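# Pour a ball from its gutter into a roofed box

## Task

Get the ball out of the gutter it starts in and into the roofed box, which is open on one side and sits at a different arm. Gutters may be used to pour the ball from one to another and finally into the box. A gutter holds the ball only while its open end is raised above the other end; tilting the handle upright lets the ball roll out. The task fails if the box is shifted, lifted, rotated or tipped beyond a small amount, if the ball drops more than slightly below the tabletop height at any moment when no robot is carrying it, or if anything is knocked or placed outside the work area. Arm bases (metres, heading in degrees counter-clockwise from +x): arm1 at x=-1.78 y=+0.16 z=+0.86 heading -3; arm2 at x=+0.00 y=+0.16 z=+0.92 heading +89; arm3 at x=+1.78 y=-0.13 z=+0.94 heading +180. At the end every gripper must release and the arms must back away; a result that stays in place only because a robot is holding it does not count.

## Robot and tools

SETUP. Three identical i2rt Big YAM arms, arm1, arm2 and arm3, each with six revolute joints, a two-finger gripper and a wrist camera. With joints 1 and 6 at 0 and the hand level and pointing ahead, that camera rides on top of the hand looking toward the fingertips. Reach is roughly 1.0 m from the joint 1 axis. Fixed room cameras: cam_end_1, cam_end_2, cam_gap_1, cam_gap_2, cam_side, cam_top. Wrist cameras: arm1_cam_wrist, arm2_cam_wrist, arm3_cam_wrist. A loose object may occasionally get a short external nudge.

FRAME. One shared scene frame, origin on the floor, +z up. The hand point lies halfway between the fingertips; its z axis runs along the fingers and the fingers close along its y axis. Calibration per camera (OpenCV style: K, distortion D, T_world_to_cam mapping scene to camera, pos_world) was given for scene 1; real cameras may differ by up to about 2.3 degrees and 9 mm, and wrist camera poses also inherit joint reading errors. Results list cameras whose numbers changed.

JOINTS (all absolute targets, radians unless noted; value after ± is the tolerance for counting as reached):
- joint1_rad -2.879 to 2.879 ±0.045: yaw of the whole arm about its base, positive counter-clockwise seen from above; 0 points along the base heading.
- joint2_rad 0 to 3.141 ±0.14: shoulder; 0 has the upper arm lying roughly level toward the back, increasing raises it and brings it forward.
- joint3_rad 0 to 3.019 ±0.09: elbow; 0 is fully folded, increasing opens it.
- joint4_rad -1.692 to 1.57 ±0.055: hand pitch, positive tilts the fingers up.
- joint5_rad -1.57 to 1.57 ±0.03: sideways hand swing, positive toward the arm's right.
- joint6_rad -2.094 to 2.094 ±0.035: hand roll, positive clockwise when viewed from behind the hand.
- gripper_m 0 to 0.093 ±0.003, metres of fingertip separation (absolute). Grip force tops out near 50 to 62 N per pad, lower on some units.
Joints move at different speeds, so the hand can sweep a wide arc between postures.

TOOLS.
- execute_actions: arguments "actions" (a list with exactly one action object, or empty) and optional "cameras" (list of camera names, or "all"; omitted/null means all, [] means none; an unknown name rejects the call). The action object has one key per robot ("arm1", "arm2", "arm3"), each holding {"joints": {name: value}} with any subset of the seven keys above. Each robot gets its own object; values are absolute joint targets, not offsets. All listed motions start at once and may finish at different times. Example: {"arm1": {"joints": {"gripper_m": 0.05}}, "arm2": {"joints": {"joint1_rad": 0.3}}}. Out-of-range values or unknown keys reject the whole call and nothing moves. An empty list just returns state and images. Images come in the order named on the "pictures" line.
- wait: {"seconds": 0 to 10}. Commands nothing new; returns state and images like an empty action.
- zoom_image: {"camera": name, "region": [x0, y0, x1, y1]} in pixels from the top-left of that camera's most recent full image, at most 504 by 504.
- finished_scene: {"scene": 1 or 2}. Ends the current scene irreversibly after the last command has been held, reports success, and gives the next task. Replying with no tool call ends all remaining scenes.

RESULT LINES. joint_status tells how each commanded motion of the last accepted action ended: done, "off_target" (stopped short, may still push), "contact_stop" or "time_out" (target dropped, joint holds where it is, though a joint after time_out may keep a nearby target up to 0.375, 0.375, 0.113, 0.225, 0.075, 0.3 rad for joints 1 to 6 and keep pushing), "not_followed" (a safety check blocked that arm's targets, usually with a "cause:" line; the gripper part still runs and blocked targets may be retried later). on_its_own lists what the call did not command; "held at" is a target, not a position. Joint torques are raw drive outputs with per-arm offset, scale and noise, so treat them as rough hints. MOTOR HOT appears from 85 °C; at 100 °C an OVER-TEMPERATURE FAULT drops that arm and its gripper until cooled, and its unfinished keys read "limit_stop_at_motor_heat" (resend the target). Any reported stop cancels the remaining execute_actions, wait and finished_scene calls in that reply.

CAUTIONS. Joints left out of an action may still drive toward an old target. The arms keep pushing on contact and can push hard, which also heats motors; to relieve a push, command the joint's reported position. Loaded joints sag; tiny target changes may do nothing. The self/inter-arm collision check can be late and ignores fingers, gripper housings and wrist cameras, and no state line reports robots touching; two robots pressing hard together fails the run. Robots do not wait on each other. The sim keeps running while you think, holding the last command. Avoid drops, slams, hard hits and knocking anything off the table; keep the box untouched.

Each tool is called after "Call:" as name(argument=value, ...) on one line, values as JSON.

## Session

Call:
execute_actions(actions=[])

Scene clock: 0.00 s.
Joint torques (N m, as the arm reports them, + toward a larger angle): no reading
Motor temperatures (°C, as the motors report them): arm1=[26 25 42 24 22 25] | arm2=[24 32 40 23 23 25] | arm3=[25 29 45 24 26 25]
arm1.joint_positions: joint1_rad=+0.635 joint2_rad=+0.412 joint3_rad=+1.555 joint4_rad=-1.333 joint5_rad=-0.010 joint6_rad=+0.470 gripper_m=+0.095
arm1.joint_status: not commanded
arm1.hand: x=-1.6956 y=+0.2133 z=+1.5075 quat_wxyz=(-0.549, +0.047, -0.769, -0.324) (m; scene frame)
arm2.joint_positions: joint1_rad=-0.806 joint2_rad=+0.636 joint3_rad=+1.650 joint4_rad=-1.240 joint5_rad=-0.269 joint6_rad=+0.479 gripper_m=+0.094
arm2.joint_status: not commanded
arm2.hand: x=+0.1119 y=+0.3281 z=+1.5999 quat_wxyz=(-0.444, +0.187, -0.758, -0.440) (m; scene frame)
arm3.joint_positions: joint1_rad=-0.158 joint2_rad=+0.391 joint3_rad=+1.365 joint4_rad=-1.592 joint5_rad=+0.024 joint6_rad=-0.015 gripper_m=+0.095
arm3.joint_status: not commanded
arm3.hand: x=+1.6631 y=-0.1053 z=+1.4497 quat_wxyz=(-0.053, +0.889, -0.071, -0.450) (m; scene frame)
pictures: arm1_cam_wrist, arm2_cam_wrist, arm3_cam_wrist, cam_end_1, cam_end_2, cam_gap_1, cam_gap_2, cam_side, cam_top
camera_calibration (this result's frames):
arm1_cam_wrist: T_world_to_cam=[[0.421104, -0.792442, -0.441256, 1.54638], [-0.790244, -0.0817651, -0.607313, -0.400126], [0.445182, 0.604441, -0.660654, 1.75047], [0, 0, 0, 1]] pos_world=[-1.74666, 0.134646, 1.59581]
arm2_cam_wrist: T_world_to_cam=[[0.679691, -0.533279, -0.50362, 0.905141], [-0.726628, -0.395774, -0.561583, 1.11685], [0.100161, 0.747647, -0.656499, 0.918762], [0, 0, 0, 1]] pos_world=[0.104293, 0.237803, 1.68622]
arm3_cam_wrist: T_world_to_cam=[[0.177247, 0.984021, 0.0168975, -0.215181], [0.934877, -0.16298, -0.315346, -1.10718], [-0.307553, 0.0716913, -0.948826, 2.01605], [0, 0, 0, 1]] pos_world=[1.69326, -0.113239, 1.56737]
Images, in order (width x height): arm1_cam_wrist 616x616, arm2_cam_wrist 616x616, arm3_cam_wrist 616x616, cam_end_1 672x504, cam_end_2 672x504, cam_gap_1 672x504, cam_gap_2 672x504, cam_side 672x504, cam_top 672x504.

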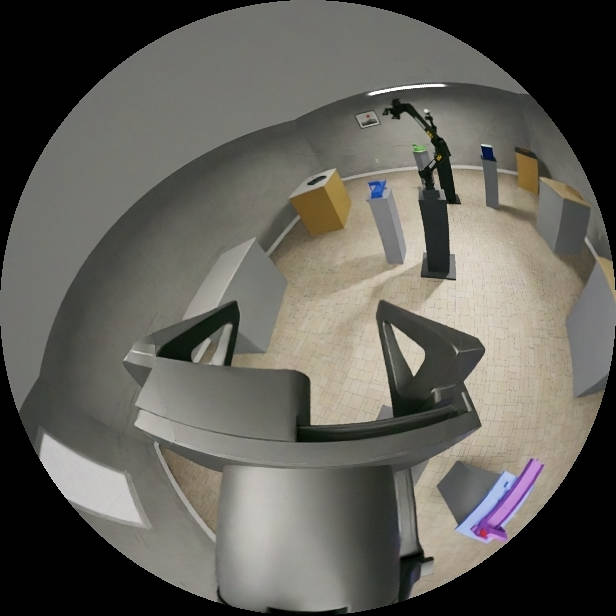

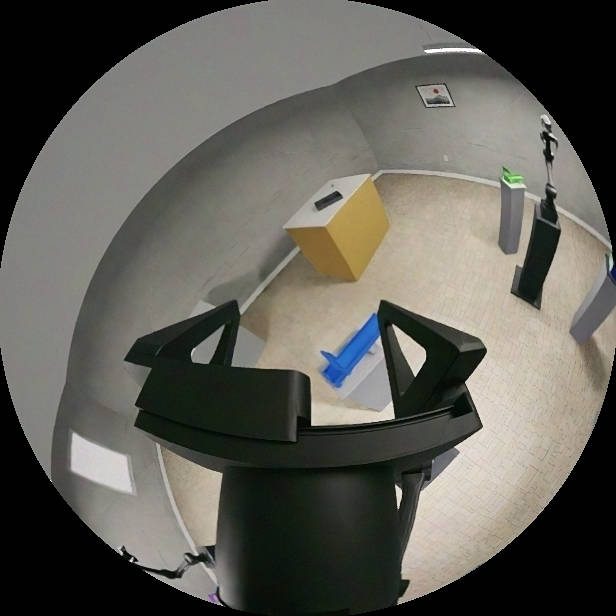

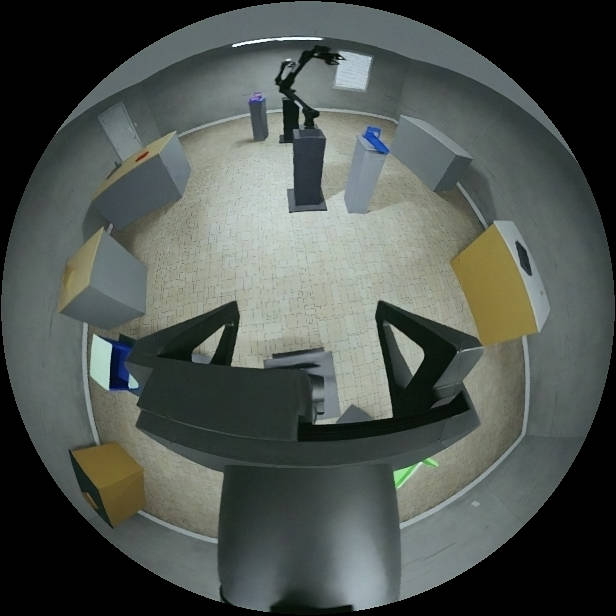

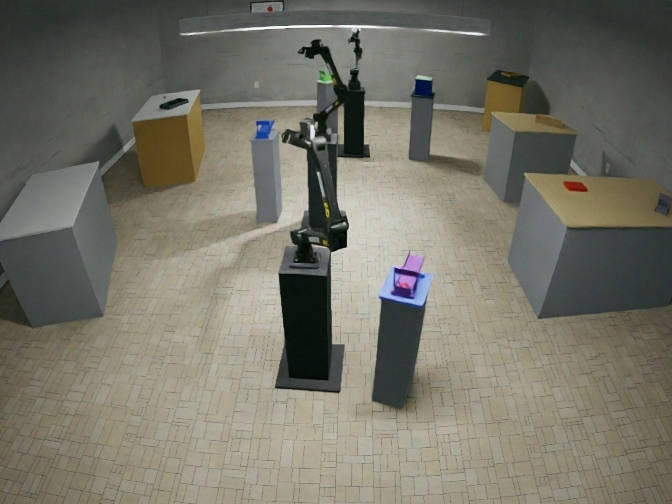

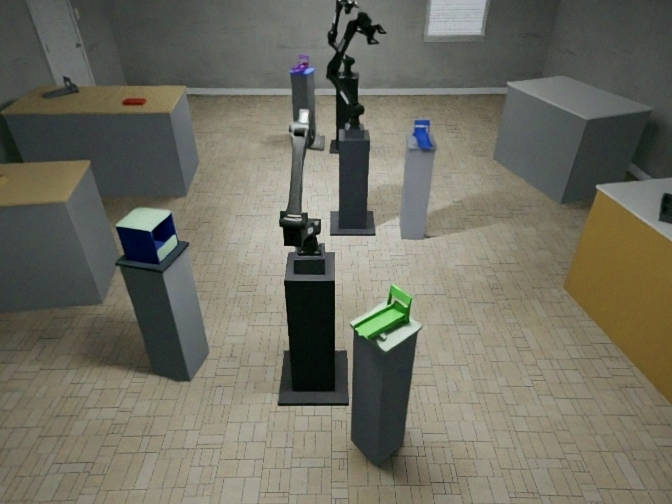

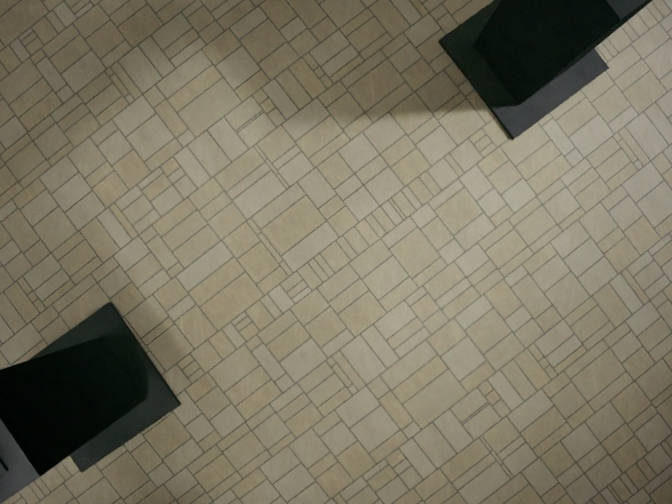

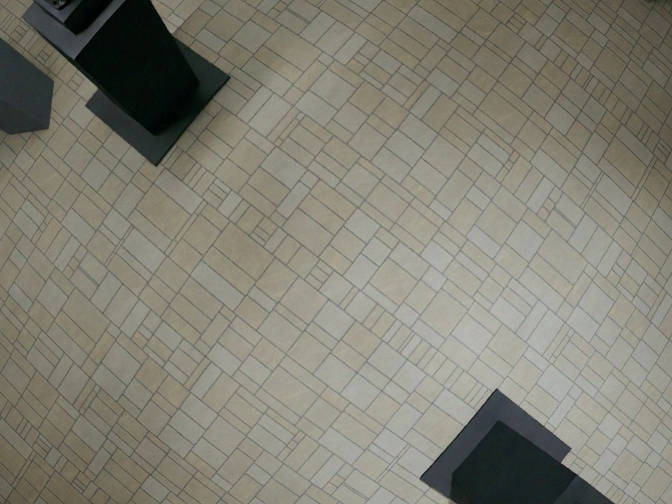

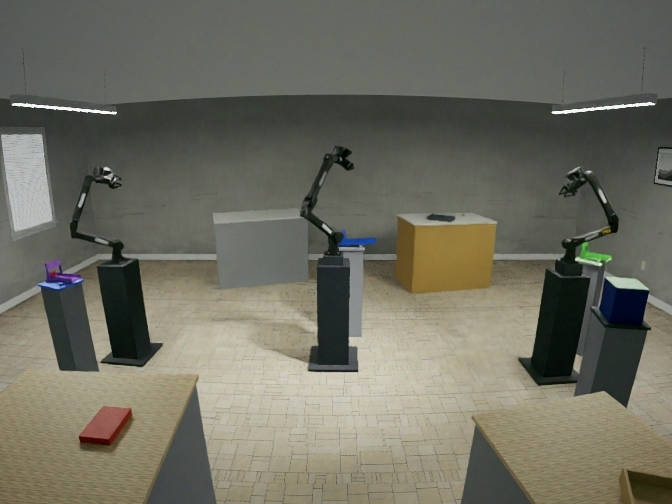

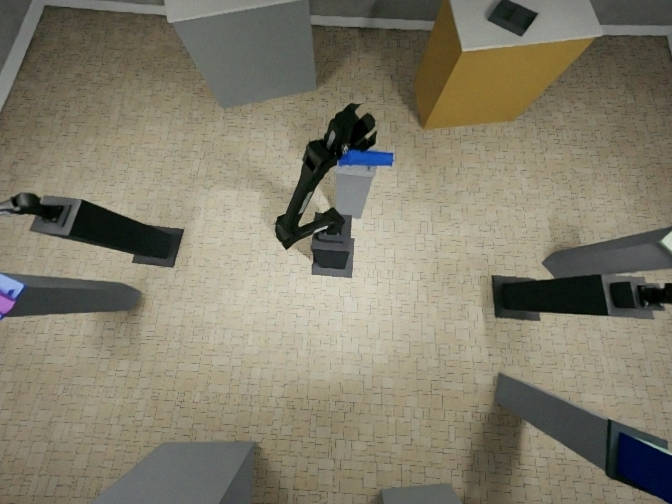

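Call:
execute_actions(actions=[{"arm1":{"joints":{"joint1_rad":-1.92,"joint2_rad":1.45,"joint3_rad":1.4,"joint4_rad":-1.5,"joint5_rad":-0.2,"joint6_rad":0.02}},"arm2":{"joints":{"joint1_rad":-0.16,"joint2_rad":1.4,"joint3_rad":1.4,"joint4_rad":-1.5,"joint5_rad":0.2,"joint6_rad":-0.27}},"arm3":{"joints":{"joint1_rad":-2.22,"joint2_rad":1.4,"joint3_rad":1.4,"joint4_rad":-1.5,"joint5_rad":0.2,"joint6_rad":0.06}}}], cameras=["arm1_cam_wrist","arm2_cam_wrist","arm3_cam_wrist","cam_top"])

Scene clock: 41.97 s.
Joint torques (N m, as the arm reports them, + toward a larger angle): arm1=[ -0.34 -14.89   7.61  -0.26  -0.17  -0.23] | arm2=[  1.16 -11.78  12.37  -0.1    0.11  -0.07] | arm3=[ -0.26 -13.76   9.47   0.25   0.17   0.14]
Motor temperatures (°C, as the motors report them): arm1=[26 26 45 24 22 25] | arm2=[24 32 43 24 23 25] | arm3=[25 29 49 24 26 25]
arm1.joint_positions: joint1_rad=-1.925 joint2_rad=+1.465 joint3_rad=+1.403 joint4_rad=-1.488 joint5_rad=-0.200 joint6_rad=+0.028 gripper_m=+0.095
arm1.joint_status: all done
arm1.hand: x=-1.9211 y=-0.2573 z=+1.1100 quat_wxyz=(-0.088, -0.838, -0.536, -0.047) (m; scene frame)
arm2.joint_positions: joint1_rad=-0.153 joint2_rad=+1.405 joint3_rad=+1.383 joint4_rad=-1.485 joint5_rad=+0.197 joint6_rad=-0.262 gripper_m=+0.094
arm2.joint_status: all done
arm2.hand: x=+0.1059 y=+0.5743 z=+1.1833 quat_wxyz=(-0.078, +0.733, -0.673, +0.066) (m; scene frame)
arm3.joint_positions: joint1_rad=-2.221 joint2_rad=+1.415 joint3_rad=+1.381 joint4_rad=-1.497 joint5_rad=+0.200 joint6_rad=+0.051 gripper_m=+0.095
arm3.joint_status: all done
arm3.hand: x=+2.0611 y=+0.1852 z=+1.2043 quat_wxyz=(-0.070, +0.414, -0.904, +0.081) (m; scene frame)
pictures: arm1_cam_wrist, arm2_cam_wrist, arm3_cam_wrist, cam_top
camera_calibration (this result's frames):
arm1_cam_wrist: T_world_to_cam=[[-0.893995, 0.406059, -0.189447, -1.40464], [0.2458, 0.797931, 0.550352, 0.0735111], [0.374641, 0.445446, -0.813156, 1.86557], [0, 0, 0, 1]] pos_world=[-1.97272, -0.319302, 1.21044]
arm2_cam_wrist: T_world_to_cam=[[0.977831, 0.0828264, 0.192318, -0.378257], [-0.0397423, -0.828341, 0.558813, -0.174082], [0.205589, -0.554068, -0.806685, 1.37592], [0, 0, 0, 1]] pos_world=[0.0800779, 0.649485, 1.27996]
arm3_cam_wrist: T_world_to_cam=[[0.729676, -0.654225, 0.198903, -1.62186], [-0.645246, -0.562486, 0.516979, 0.8191], [-0.226341, -0.505569, -0.832568, 1.68436], [0, 0, 0, 1]] pos_world=[2.09319, 0.251234, 1.30148]
Images, in order (width x height): arm1_cam_wrist 616x616, arm2_cam_wrist 616x616, arm3_cam_wrist 616x616, cam_top 672x504.

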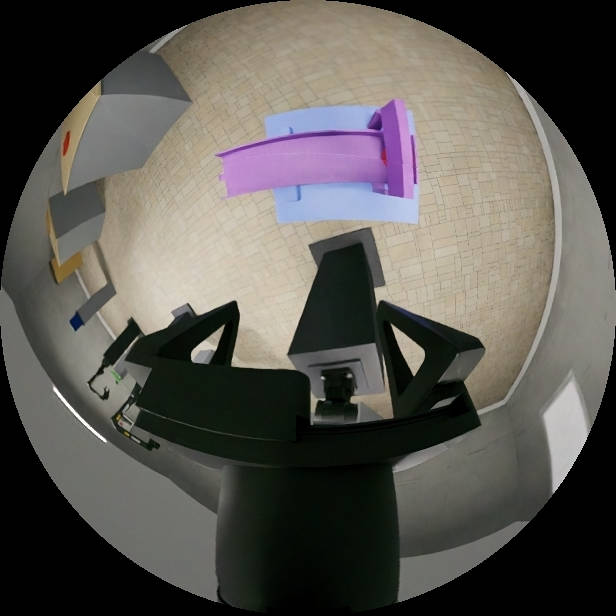

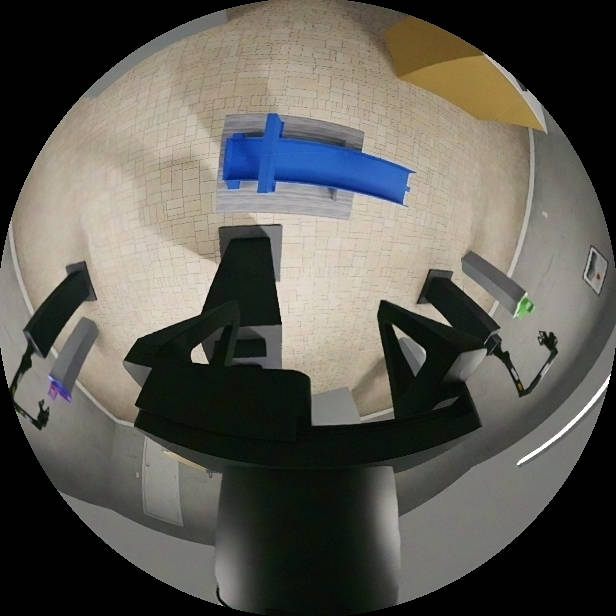

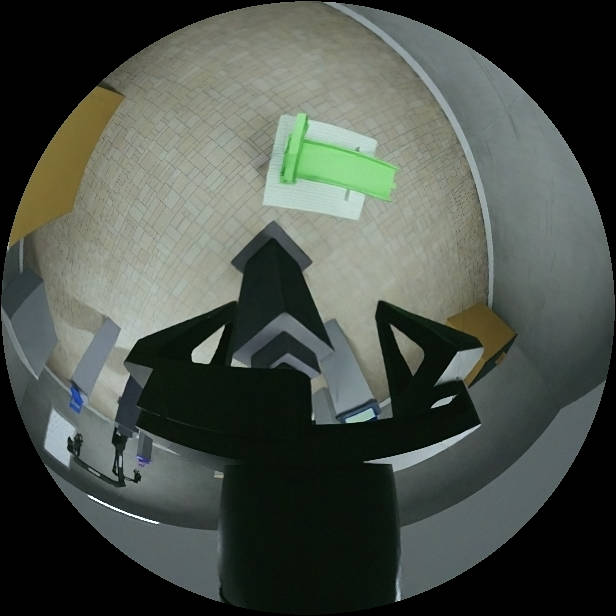

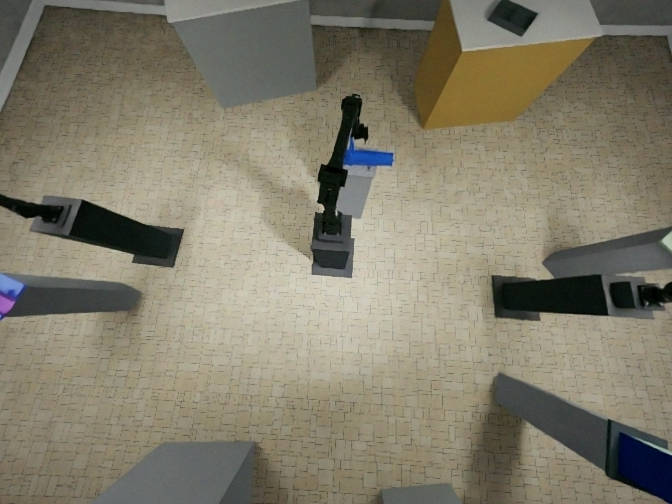

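Call:
zoom_image(camera="arm1_cam_wrist", region=[200, 80, 440, 240])

Call:
zoom_image(camera="arm2_cam_wrist", region=[200, 90, 440, 240])

Call:
zoom_image(camera="arm3_cam_wrist", region=[240, 90, 440, 240])

Region (200, 80, 440, 240) of arm1_cam_wrist's 616x616 image, scaled by 2.100, with more detail than that image has.

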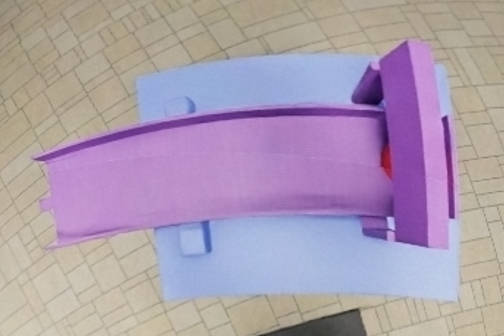

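Region (200, 90, 440, 240) of arm2_cam_wrist's 616x616 image, scaled by 2.100, with more detail than that image has; it fills the top 315 rows of this view, and the rest is white.

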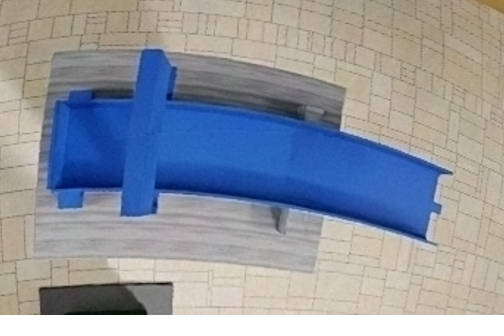

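Region (240, 90, 440, 240) of arm3_cam_wrist's 616x616 image, scaled by 2.520, with more detail than that image has; it fills the top 378 rows of this view, and the rest is white.

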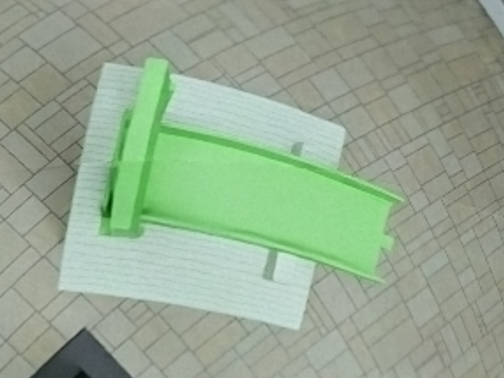

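Call:
execute_actions(actions=[{"arm1":{"joints":{"joint1_rad":-2.077,"joint3_rad":1.82,"joint4_rad":-1.482,"joint6_rad":-0.2,"gripper_m":0.07}},"arm2":{"joints":{"joint1_rad":-0.073,"joint3_rad":1.57,"joint4_rad":-1.313,"joint6_rad":-0.045,"gripper_m":0.07}},"arm3":{"joints":{"joint1_rad":-2.29,"joint3_rad":1.695,"joint4_rad":-1.316,"joint6_rad":0.18,"gripper_m":0.07}}}], cameras=[])

Call:
execute_actions(actions=[{"arm1":{"joints":{"joint2_rad":1.85}},"arm2":{"joints":{"joint2_rad":1.77}},"arm3":{"joints":{"joint2_rad":1.89}}}], cameras=["arm1_cam_wrist","arm2_cam_wrist","arm3_cam_wrist","cam_side","cam_end_1","cam_end_2"])

Scene clock: 121.87 s.
Joint torques (N m, as the arm reports them, + toward a larger angle): arm1=[ -0.1  -12.24  10.99   0.98  -0.17  -0.21] | arm2=[  1.19 -11.19  13.9    1.73   0.08   0.07] | arm3=[  0.11 -11.82  11.31   1.31   0.18   0.15]
Motor temperatures (°C, as the motors report them): arm1=[26 28 48 24 22 25] | arm2=[24 33 47 23 23 25] | arm3=[25 30 52 24 26 25]
arm1.joint_positions: joint1_rad=-2.086 joint2_rad=+1.441 joint3_rad=+1.779 joint4_rad=-1.488 joint5_rad=-0.200 joint6_rad=-0.191 gripper_m=+0.070
arm1.joint_status: all done
arm1.hand: x=-2.0197 y=-0.2833 z=+1.2823 quat_wxyz=(-0.172, -0.793, -0.565, +0.153) (m; scene frame)
arm2.joint_positions: joint1_rad=-0.066 joint2_rad=+1.397 joint3_rad=+1.542 joint4_rad=-1.329 joint5_rad=+0.199 joint6_rad=-0.053 gripper_m=+0.070
arm2.joint_status: all done
arm2.hand: x=+0.0759 y=+0.6508 z=+1.2647 quat_wxyz=(-0.207, +0.666, -0.714, -0.052) (m; scene frame)
arm3.joint_positions: joint1_rad=-2.289 joint2_rad=+1.390 joint3_rad=+1.657 joint4_rad=-1.324 joint5_rad=+0.200 joint6_rad=+0.170 gripper_m=+0.070
arm3.joint_status: all done
arm3.hand: x=+2.1373 y=+0.2297 z=+1.3499 quat_wxyz=(-0.274, +0.296, -0.915, -0.038) (m; scene frame)
pictures: none
No camera images: the call's "cameras" was empty. Leave "cameras" out to get every camera's image.

Scene clock: 123.37 s.
Joint torques (N m, as the arm reports them, + toward a larger angle): arm1=[ -0.21 -21.2    9.81   0.36  -0.19  -0.22] | arm2=[  1.15 -17.6   12.2    0.95   0.08   0.06] | arm3=[ -0.03 -21.5    9.87   0.54   0.22   0.23]
Motor temperatures (°C, as the motors report them): arm1=[26 28 48 24 22 25] | arm2=[24 33 47 23 23 25] | arm3=[25 30 52 24 26 25]
arm1.joint_positions: joint1_rad=-2.086 joint2_rad=+1.856 joint3_rad=+1.793 joint4_rad=-1.488 joint5_rad=-0.200 joint6_rad=-0.192 gripper_m=+0.070
arm1.joint_status: all done
arm1.hand: x=-2.0628 y=-0.3509 z=+1.0706 quat_wxyz=(-0.096, -0.822, -0.561, -0.030) (m; scene frame)
arm2.joint_positions: joint1_rad=-0.066 joint2_rad=+1.777 joint3_rad=+1.550 joint4_rad=-1.326 joint5_rad=+0.199 joint6_rad=-0.052 gripper_m=+0.070
arm2.joint_status: all done
arm2.hand: x=+0.0798 y=+0.6999 z=+1.0777 quat_wxyz=(-0.071, +0.692, -0.715, +0.069) (m; scene frame)
arm3.joint_positions: joint1_rad=-2.289 joint2_rad=+1.894 joint3_rad=+1.670 joint4_rad=-1.322 joint5_rad=+0.200 joint6_rad=+0.170 gripper_m=+0.070
arm3.joint_status: all done
arm3.hand: x=+2.1914 y=+0.2875 z=+1.0867 quat_wxyz=(-0.065, +0.328, -0.939, +0.083) (m; scene frame)
pictures: arm1_cam_wrist, arm2_cam_wrist, arm3_cam_wrist, cam_end_1, cam_end_2, cam_side
camera_calibration (this result's frames):
arm1_cam_wrist: T_world_to_cam=[[-0.919473, 0.348957, -0.181105, -1.58223], [0.213604, 0.830127, 0.515036, 0.187417], [0.330066, 0.434877, -0.837818, 1.85904], [0, 0, 0, 1]] pos_world=[-2.10845, -0.411907, 1.17446]
arm2_cam_wrist: T_world_to_cam=[[0.982117, -0.0326459, 0.185419, -0.254892], [-0.133209, -0.816463, 0.561822, -0.0161682], [0.133047, -0.576475, -0.806211, 1.38659], [0, 0, 0, 1]] pos_world=[0.0636983, 0.777814, 1.17423]
arm3_cam_wrist: T_world_to_cam=[[0.596258, -0.779404, 0.192371, -1.29111], [-0.739134, -0.439464, 0.510444, 1.19897], [-0.313302, -0.446544, -0.838117, 1.84725], [0, 0, 0, 1]] pos_world=[2.23478, 0.345484, 1.18458]
Images, in order (width x height): arm1_cam_wrist 616x616, arm2_cam_wrist 616x616, arm3_cam_wrist 616x616, cam_end_1 672x504, cam_end_2 672x504, cam_side 672x504.

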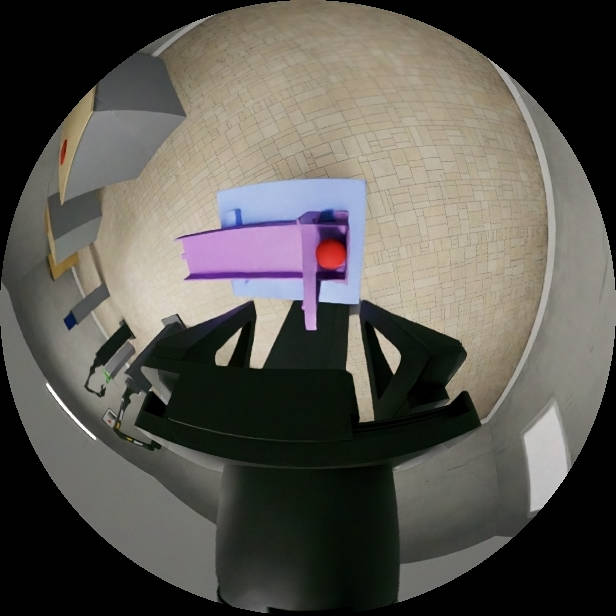

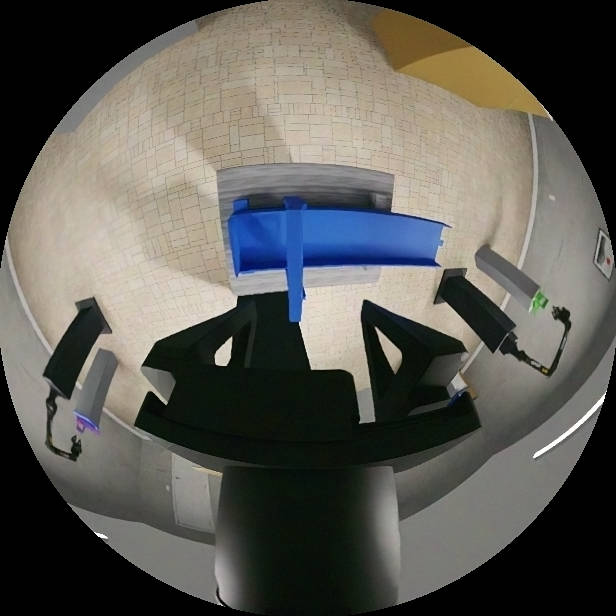

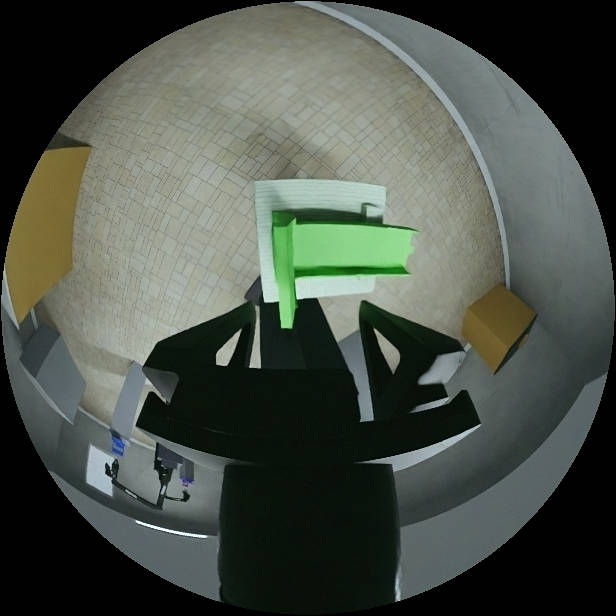

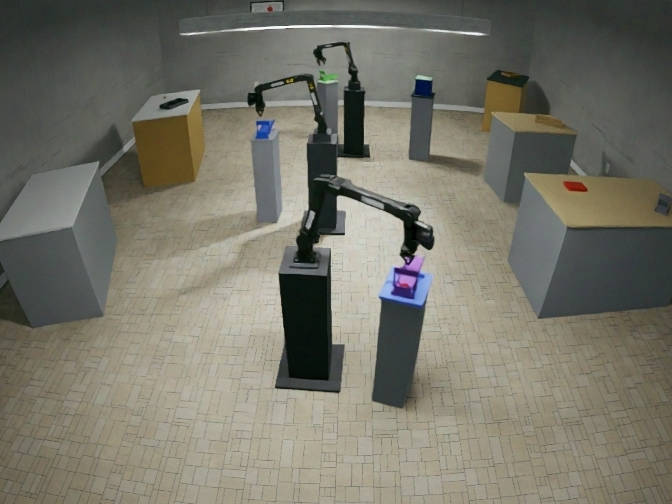

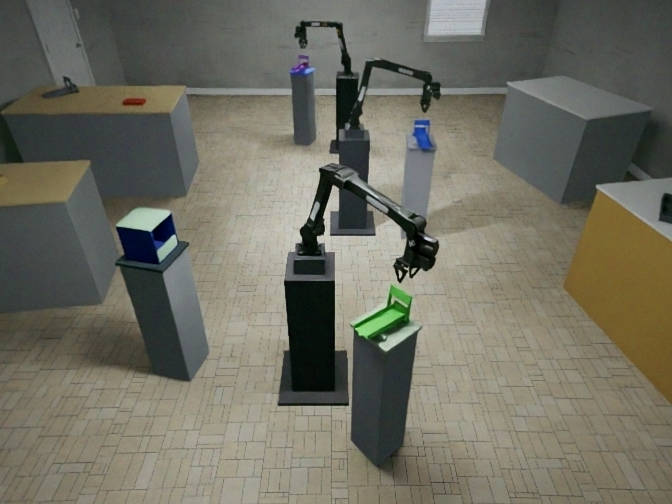

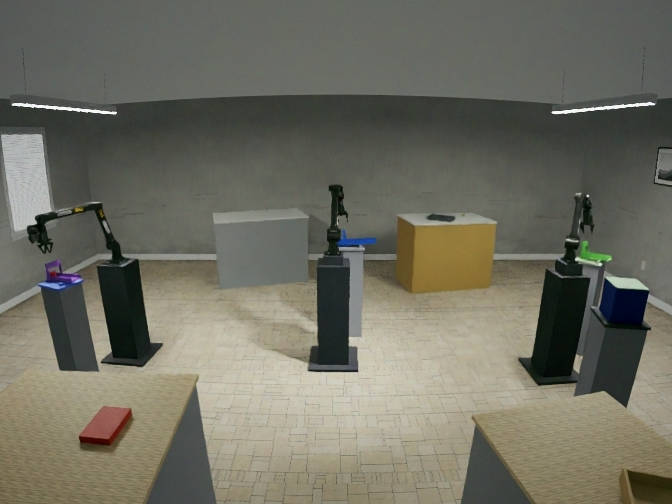

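Call:
execute_actions(actions=[])

Scene clock: 146.87 s.
Joint torques (N m, as the arm reports them, + toward a larger angle): arm1=[ -0.11 -21.27   9.78   0.36  -0.19  -0.22] | arm2=[  1.12 -17.43  12.17   0.96   0.08   0.07] | arm3=[ -0.05 -21.65   9.79   0.51   0.21   0.16]
Motor temperatures (°C, as the motors report them): arm1=[26 30 51 24 22 25] | arm2=[24 35 47 23 23 25] | arm3=[25 33 52 24 26 25]
arm1.joint_positions: joint1_rad=-2.086 joint2_rad=+1.856 joint3_rad=+1.793 joint4_rad=-1.488 joint5_rad=-0.200 joint6_rad=-0.192 gripper_m=+0.070
arm1.joint_status: all done
arm1.hand: x=-2.0628 y=-0.3509 z=+1.0706 quat_wxyz=(-0.096, -0.822, -0.561, -0.030) (m; scene frame)
arm2.joint_positions: joint1_rad=-0.066 joint2_rad=+1.777 joint3_rad=+1.550 joint4_rad=-1.326 joint5_rad=+0.199 joint6_rad=-0.052 gripper_m=+0.070
arm2.joint_status: all done
arm2.hand: x=+0.0798 y=+0.6999 z=+1.0777 quat_wxyz=(-0.071, +0.692, -0.715, +0.069) (m; scene frame)
arm3.joint_positions: joint1_rad=-2.289 joint2_rad=+1.894 joint3_rad=+1.670 joint4_rad=-1.322 joint5_rad=+0.200 joint6_rad=+0.170 gripper_m=+0.070
arm3.joint_status: all done
arm3.hand: x=+2.1914 y=+0.2875 z=+1.0867 quat_wxyz=(-0.065, +0.328, -0.939, +0.083) (m; scene frame)
pictures: arm1_cam_wrist, arm2_cam_wrist, arm3_cam_wrist, cam_end_1, cam_end_2, cam_gap_1, cam_gap_2, cam_side, cam_top
camera_calibration (this result's frames):
arm1_cam_wrist: T_world_to_cam=[[-0.919473, 0.348957, -0.181105, -1.58223], [0.213604, 0.830127, 0.515036, 0.187417], [0.330066, 0.434877, -0.837818, 1.85904], [0, 0, 0, 1]] pos_world=[-2.10845, -0.411907, 1.17446]
arm2_cam_wrist: T_world_to_cam=[[0.982117, -0.0326459, 0.185419, -0.254892], [-0.133209, -0.816463, 0.561822, -0.0161682], [0.133047, -0.576475, -0.806211, 1.38659], [0, 0, 0, 1]] pos_world=[0.0636983, 0.777814, 1.17423]
arm3_cam_wrist: T_world_to_cam=[[0.596258, -0.779404, 0.192371, -1.29111], [-0.739134, -0.439464, 0.510444, 1.19897], [-0.313302, -0.446544, -0.838117, 1.84725], [0, 0, 0, 1]] pos_world=[2.23478, 0.345484, 1.18458]
Images, in order (width x height): arm1_cam_wrist 616x616, arm2_cam_wrist 616x616, arm3_cam_wrist 616x616, cam_end_1 672x504, cam_end_2 672x504, cam_gap_1 672x504, cam_gap_2 672x504, cam_side 672x504, cam_top 672x504.

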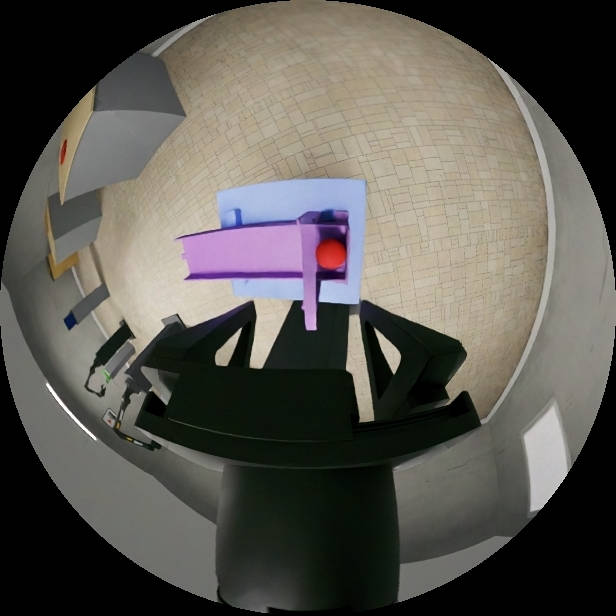

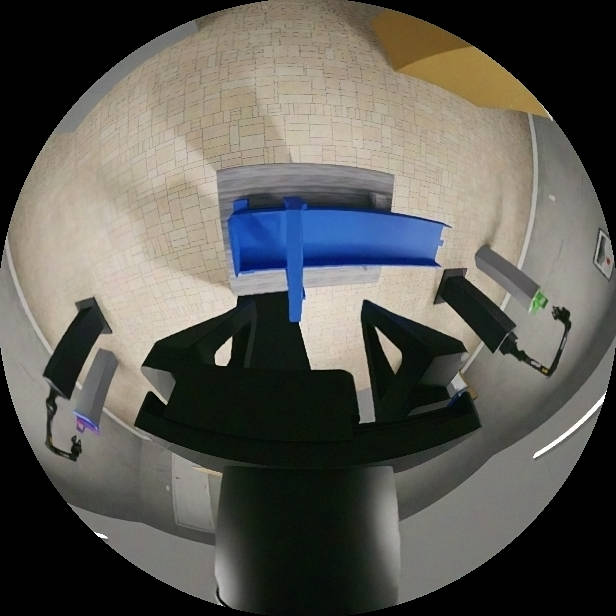

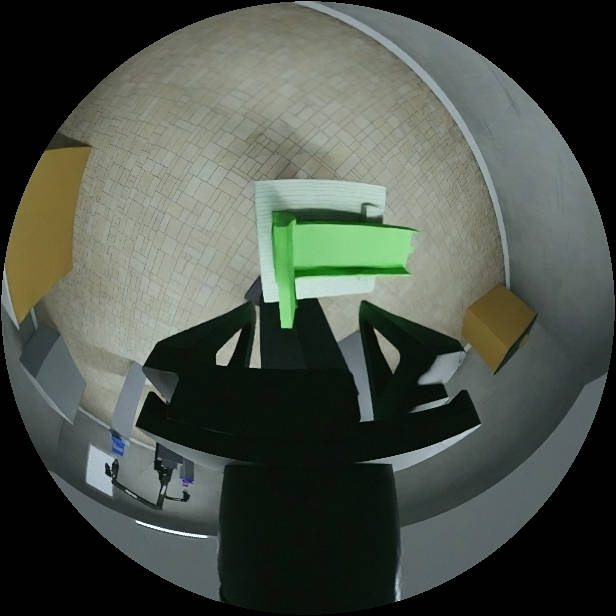

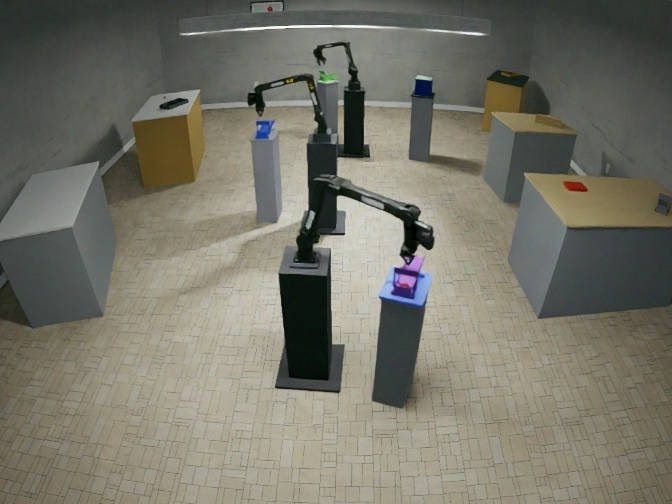

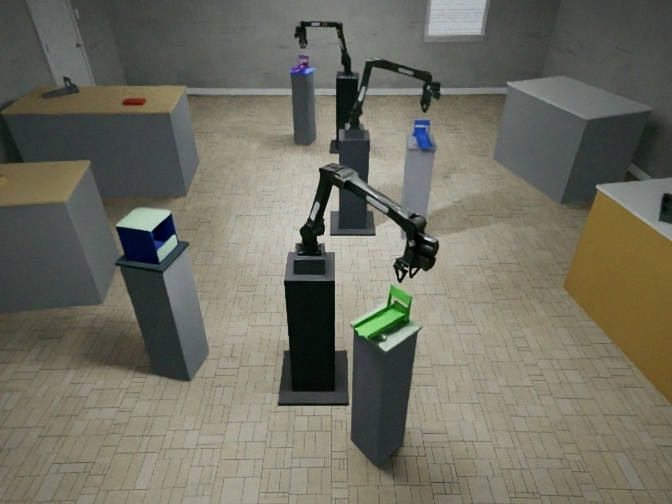

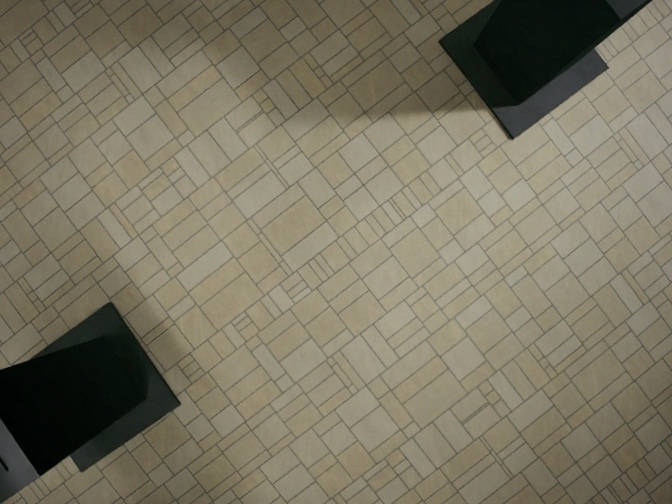

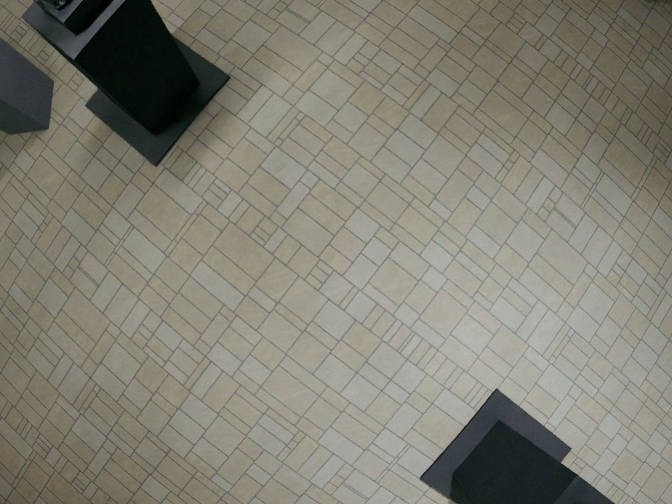

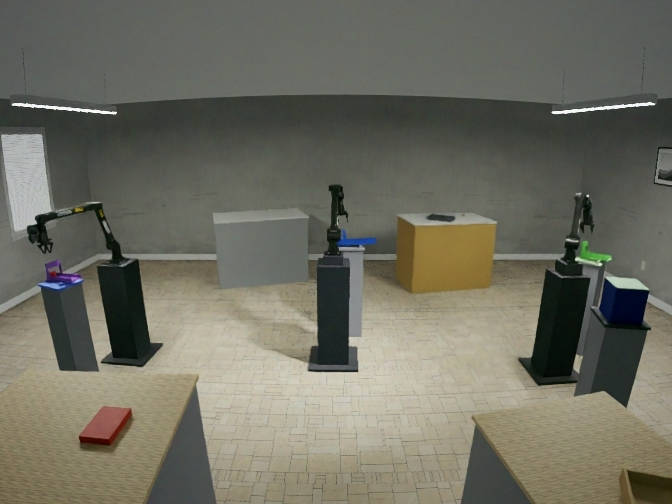

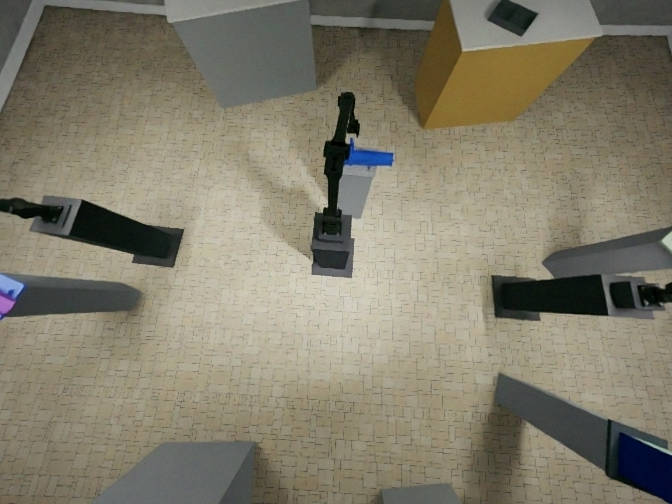

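Call:
execute_actions(actions=[{"arm1":{"joints":{"joint2_rad":1.89,"joint3_rad":1.69,"joint4_rad":-1.36}},"arm2":{"joints":{"joint2_rad":1.84,"joint3_rad":1.46,"joint4_rad":-1.18}},"arm3":{"joints":{"joint2_rad":1.97,"joint3_rad":1.585,"joint4_rad":-1.17}}}], cameras=["arm1_cam_wrist","arm2_cam_wrist","arm3_cam_wrist","cam_side","cam_end_1","cam_end_2"])

Scene clock: 179.60 s.
Joint torques (N m, as the arm reports them, + toward a larger angle): arm1=[ -0.15 -20.84   7.35   0.6   -0.18  -0.22] | arm2=[  1.16 -17.17  10.21   1.1    0.08   0.06] | arm3=[ -0.95 -21.85   7.94   0.67   0.24   0.15]
Motor temperatures (°C, as the motors report them): arm1=[26 32 53 24 22 25] | arm2=[24 36 47 23 23 25] | arm3=[25 34 52 24 26 25]
arm1.joint_positions: joint1_rad=-2.086 joint2_rad=+1.887 joint3_rad=+1.694 joint4_rad=-1.374 joint5_rad=-0.200 joint6_rad=-0.192 gripper_m=+0.070
arm1.joint_status: all done
arm1.hand: x=-2.0629 y=-0.3511 z=+1.0154 quat_wxyz=(-0.092, -0.822, -0.560, -0.038) (m; scene frame)
arm2.joint_positions: joint1_rad=-0.066 joint2_rad=+1.834 joint3_rad=+1.454 joint4_rad=-1.196 joint5_rad=+0.199 joint6_rad=-0.052 gripper_m=+0.070
arm2.joint_status: all done
arm2.hand: x=+0.0795 y=+0.6969 z=+1.0131 quat_wxyz=(-0.062, +0.693, -0.714, +0.077) (m; scene frame)
arm3.joint_positions: joint1_rad=-2.289 joint2_rad=+1.978 joint3_rad=+1.579 joint4_rad=-1.181 joint5_rad=+0.200 joint6_rad=+0.170 gripper_m=+0.070
arm3.joint_status: all done
arm3.hand: x=+2.1919 y=+0.2872 z=+1.0069 quat_wxyz=(-0.051, +0.330, -0.938, +0.090) (m; scene frame)
pictures: arm1_cam_wrist, arm2_cam_wrist, arm3_cam_wrist, cam_end_1, cam_end_2, cam_side
camera_calibration (this result's frames):
arm1_cam_wrist: T_world_to_cam=[[-0.917787, 0.351606, -0.184497, -1.58443], [0.208795, 0.822566, 0.528951, 0.189375], [0.337744, 0.446942, -0.828355, 1.82343], [0, 0, 0, 1]] pos_world=[-2.10957, -0.413645, 1.11795]
arm2_cam_wrist: T_world_to_cam=[[0.982471, -0.0284072, 0.184236, -0.244493], [-0.132097, -0.803437, 0.580551, -0.0104918], [0.13153, -0.594711, -0.793107, 1.33244], [0, 0, 0, 1]] pos_world=[0.0635658, 0.777042, 1.1079]
arm3_cam_wrist: T_world_to_cam=[[0.600246, -0.774817, 0.1984, -1.29251], [-0.728004, -0.426548, 0.53672, 1.1854], [-0.331233, -0.4666, -0.820103, 1.80729], [0, 0, 0, 1]] pos_world=[2.23743, 0.347456, 1.10237]
Images, in order (width x height): arm1_cam_wrist 616x616, arm2_cam_wrist 616x616, arm3_cam_wrist 616x616, cam_end_1 672x504, cam_end_2 672x504, cam_side 672x504.

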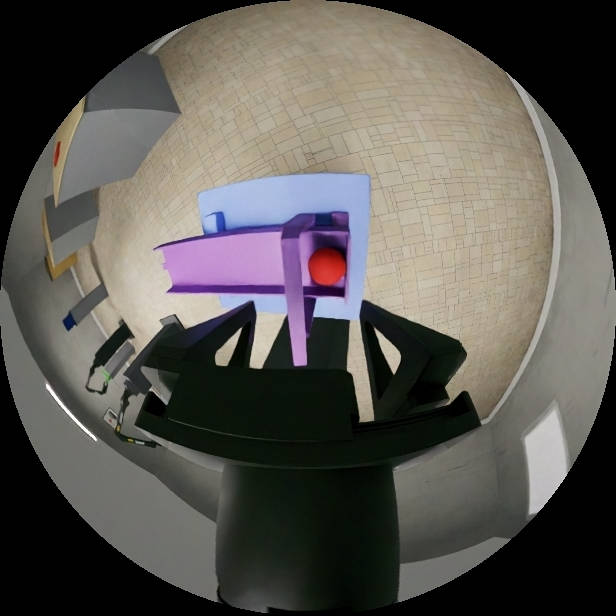

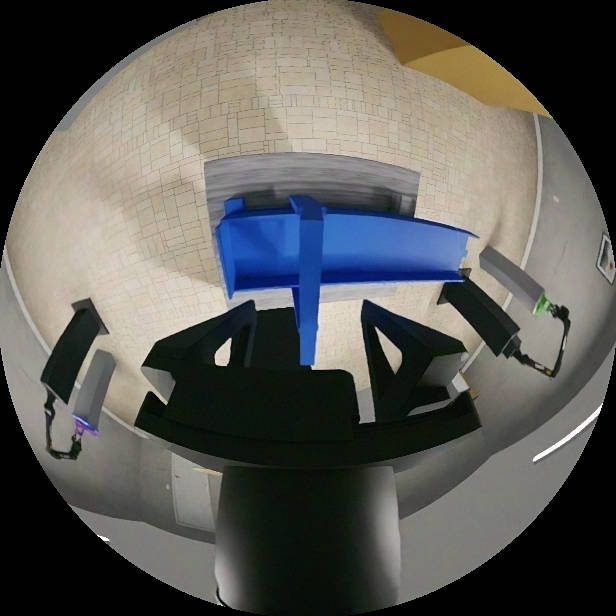

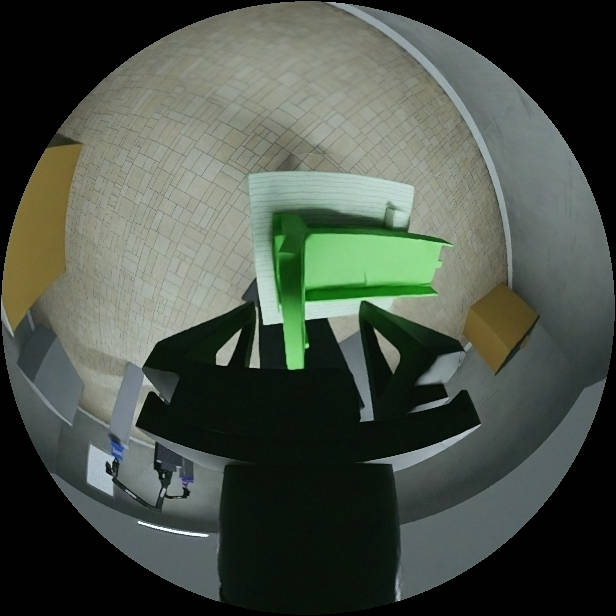

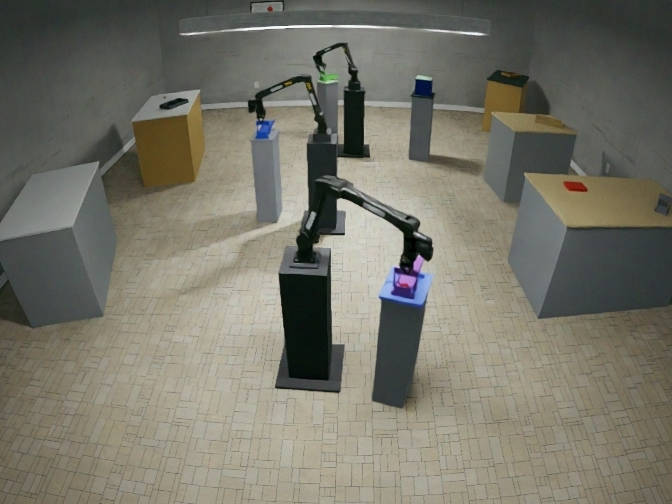

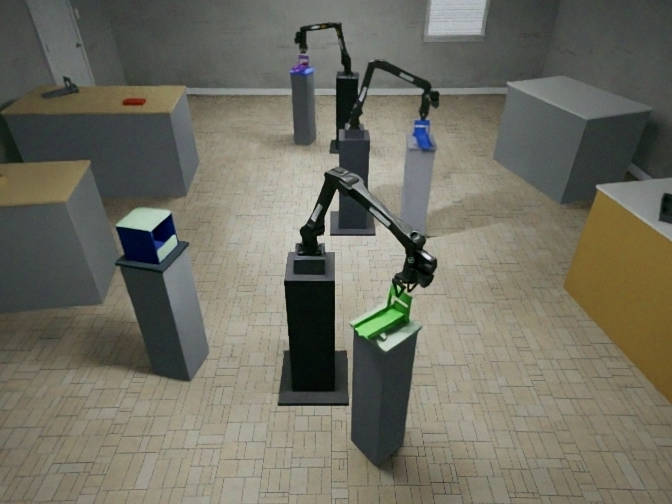

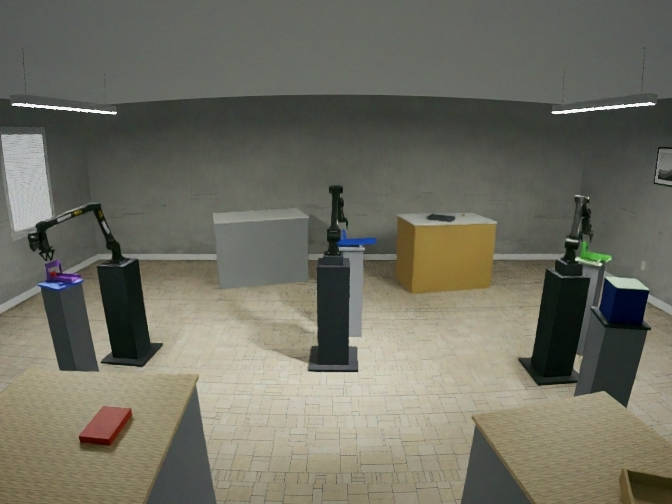

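Call:
zoom_image(camera="cam_end_2", region=[340, 240, 460, 350])

Call:
zoom_image(camera="cam_end_1", region=[360, 220, 460, 310])

Region (340, 240, 460, 350) of cam_end_2's 672x504 image, scaled by 4.200, with more detail than that image has; it fills the top 462 rows of this view, and the rest is white.

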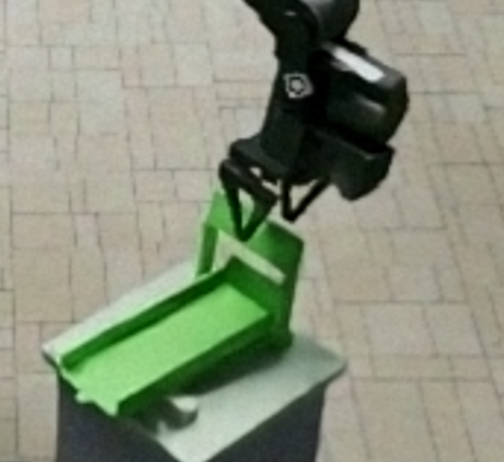

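Region (360, 220, 460, 310) of cam_end_1's 672x504 image, scaled by 5.040, with more detail than that image has; it fills the top 454 rows of this view, and the rest is white.

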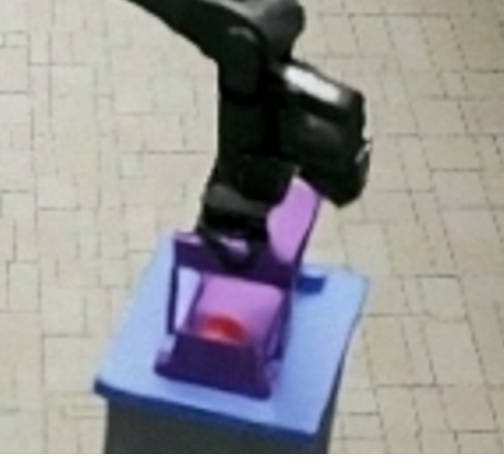

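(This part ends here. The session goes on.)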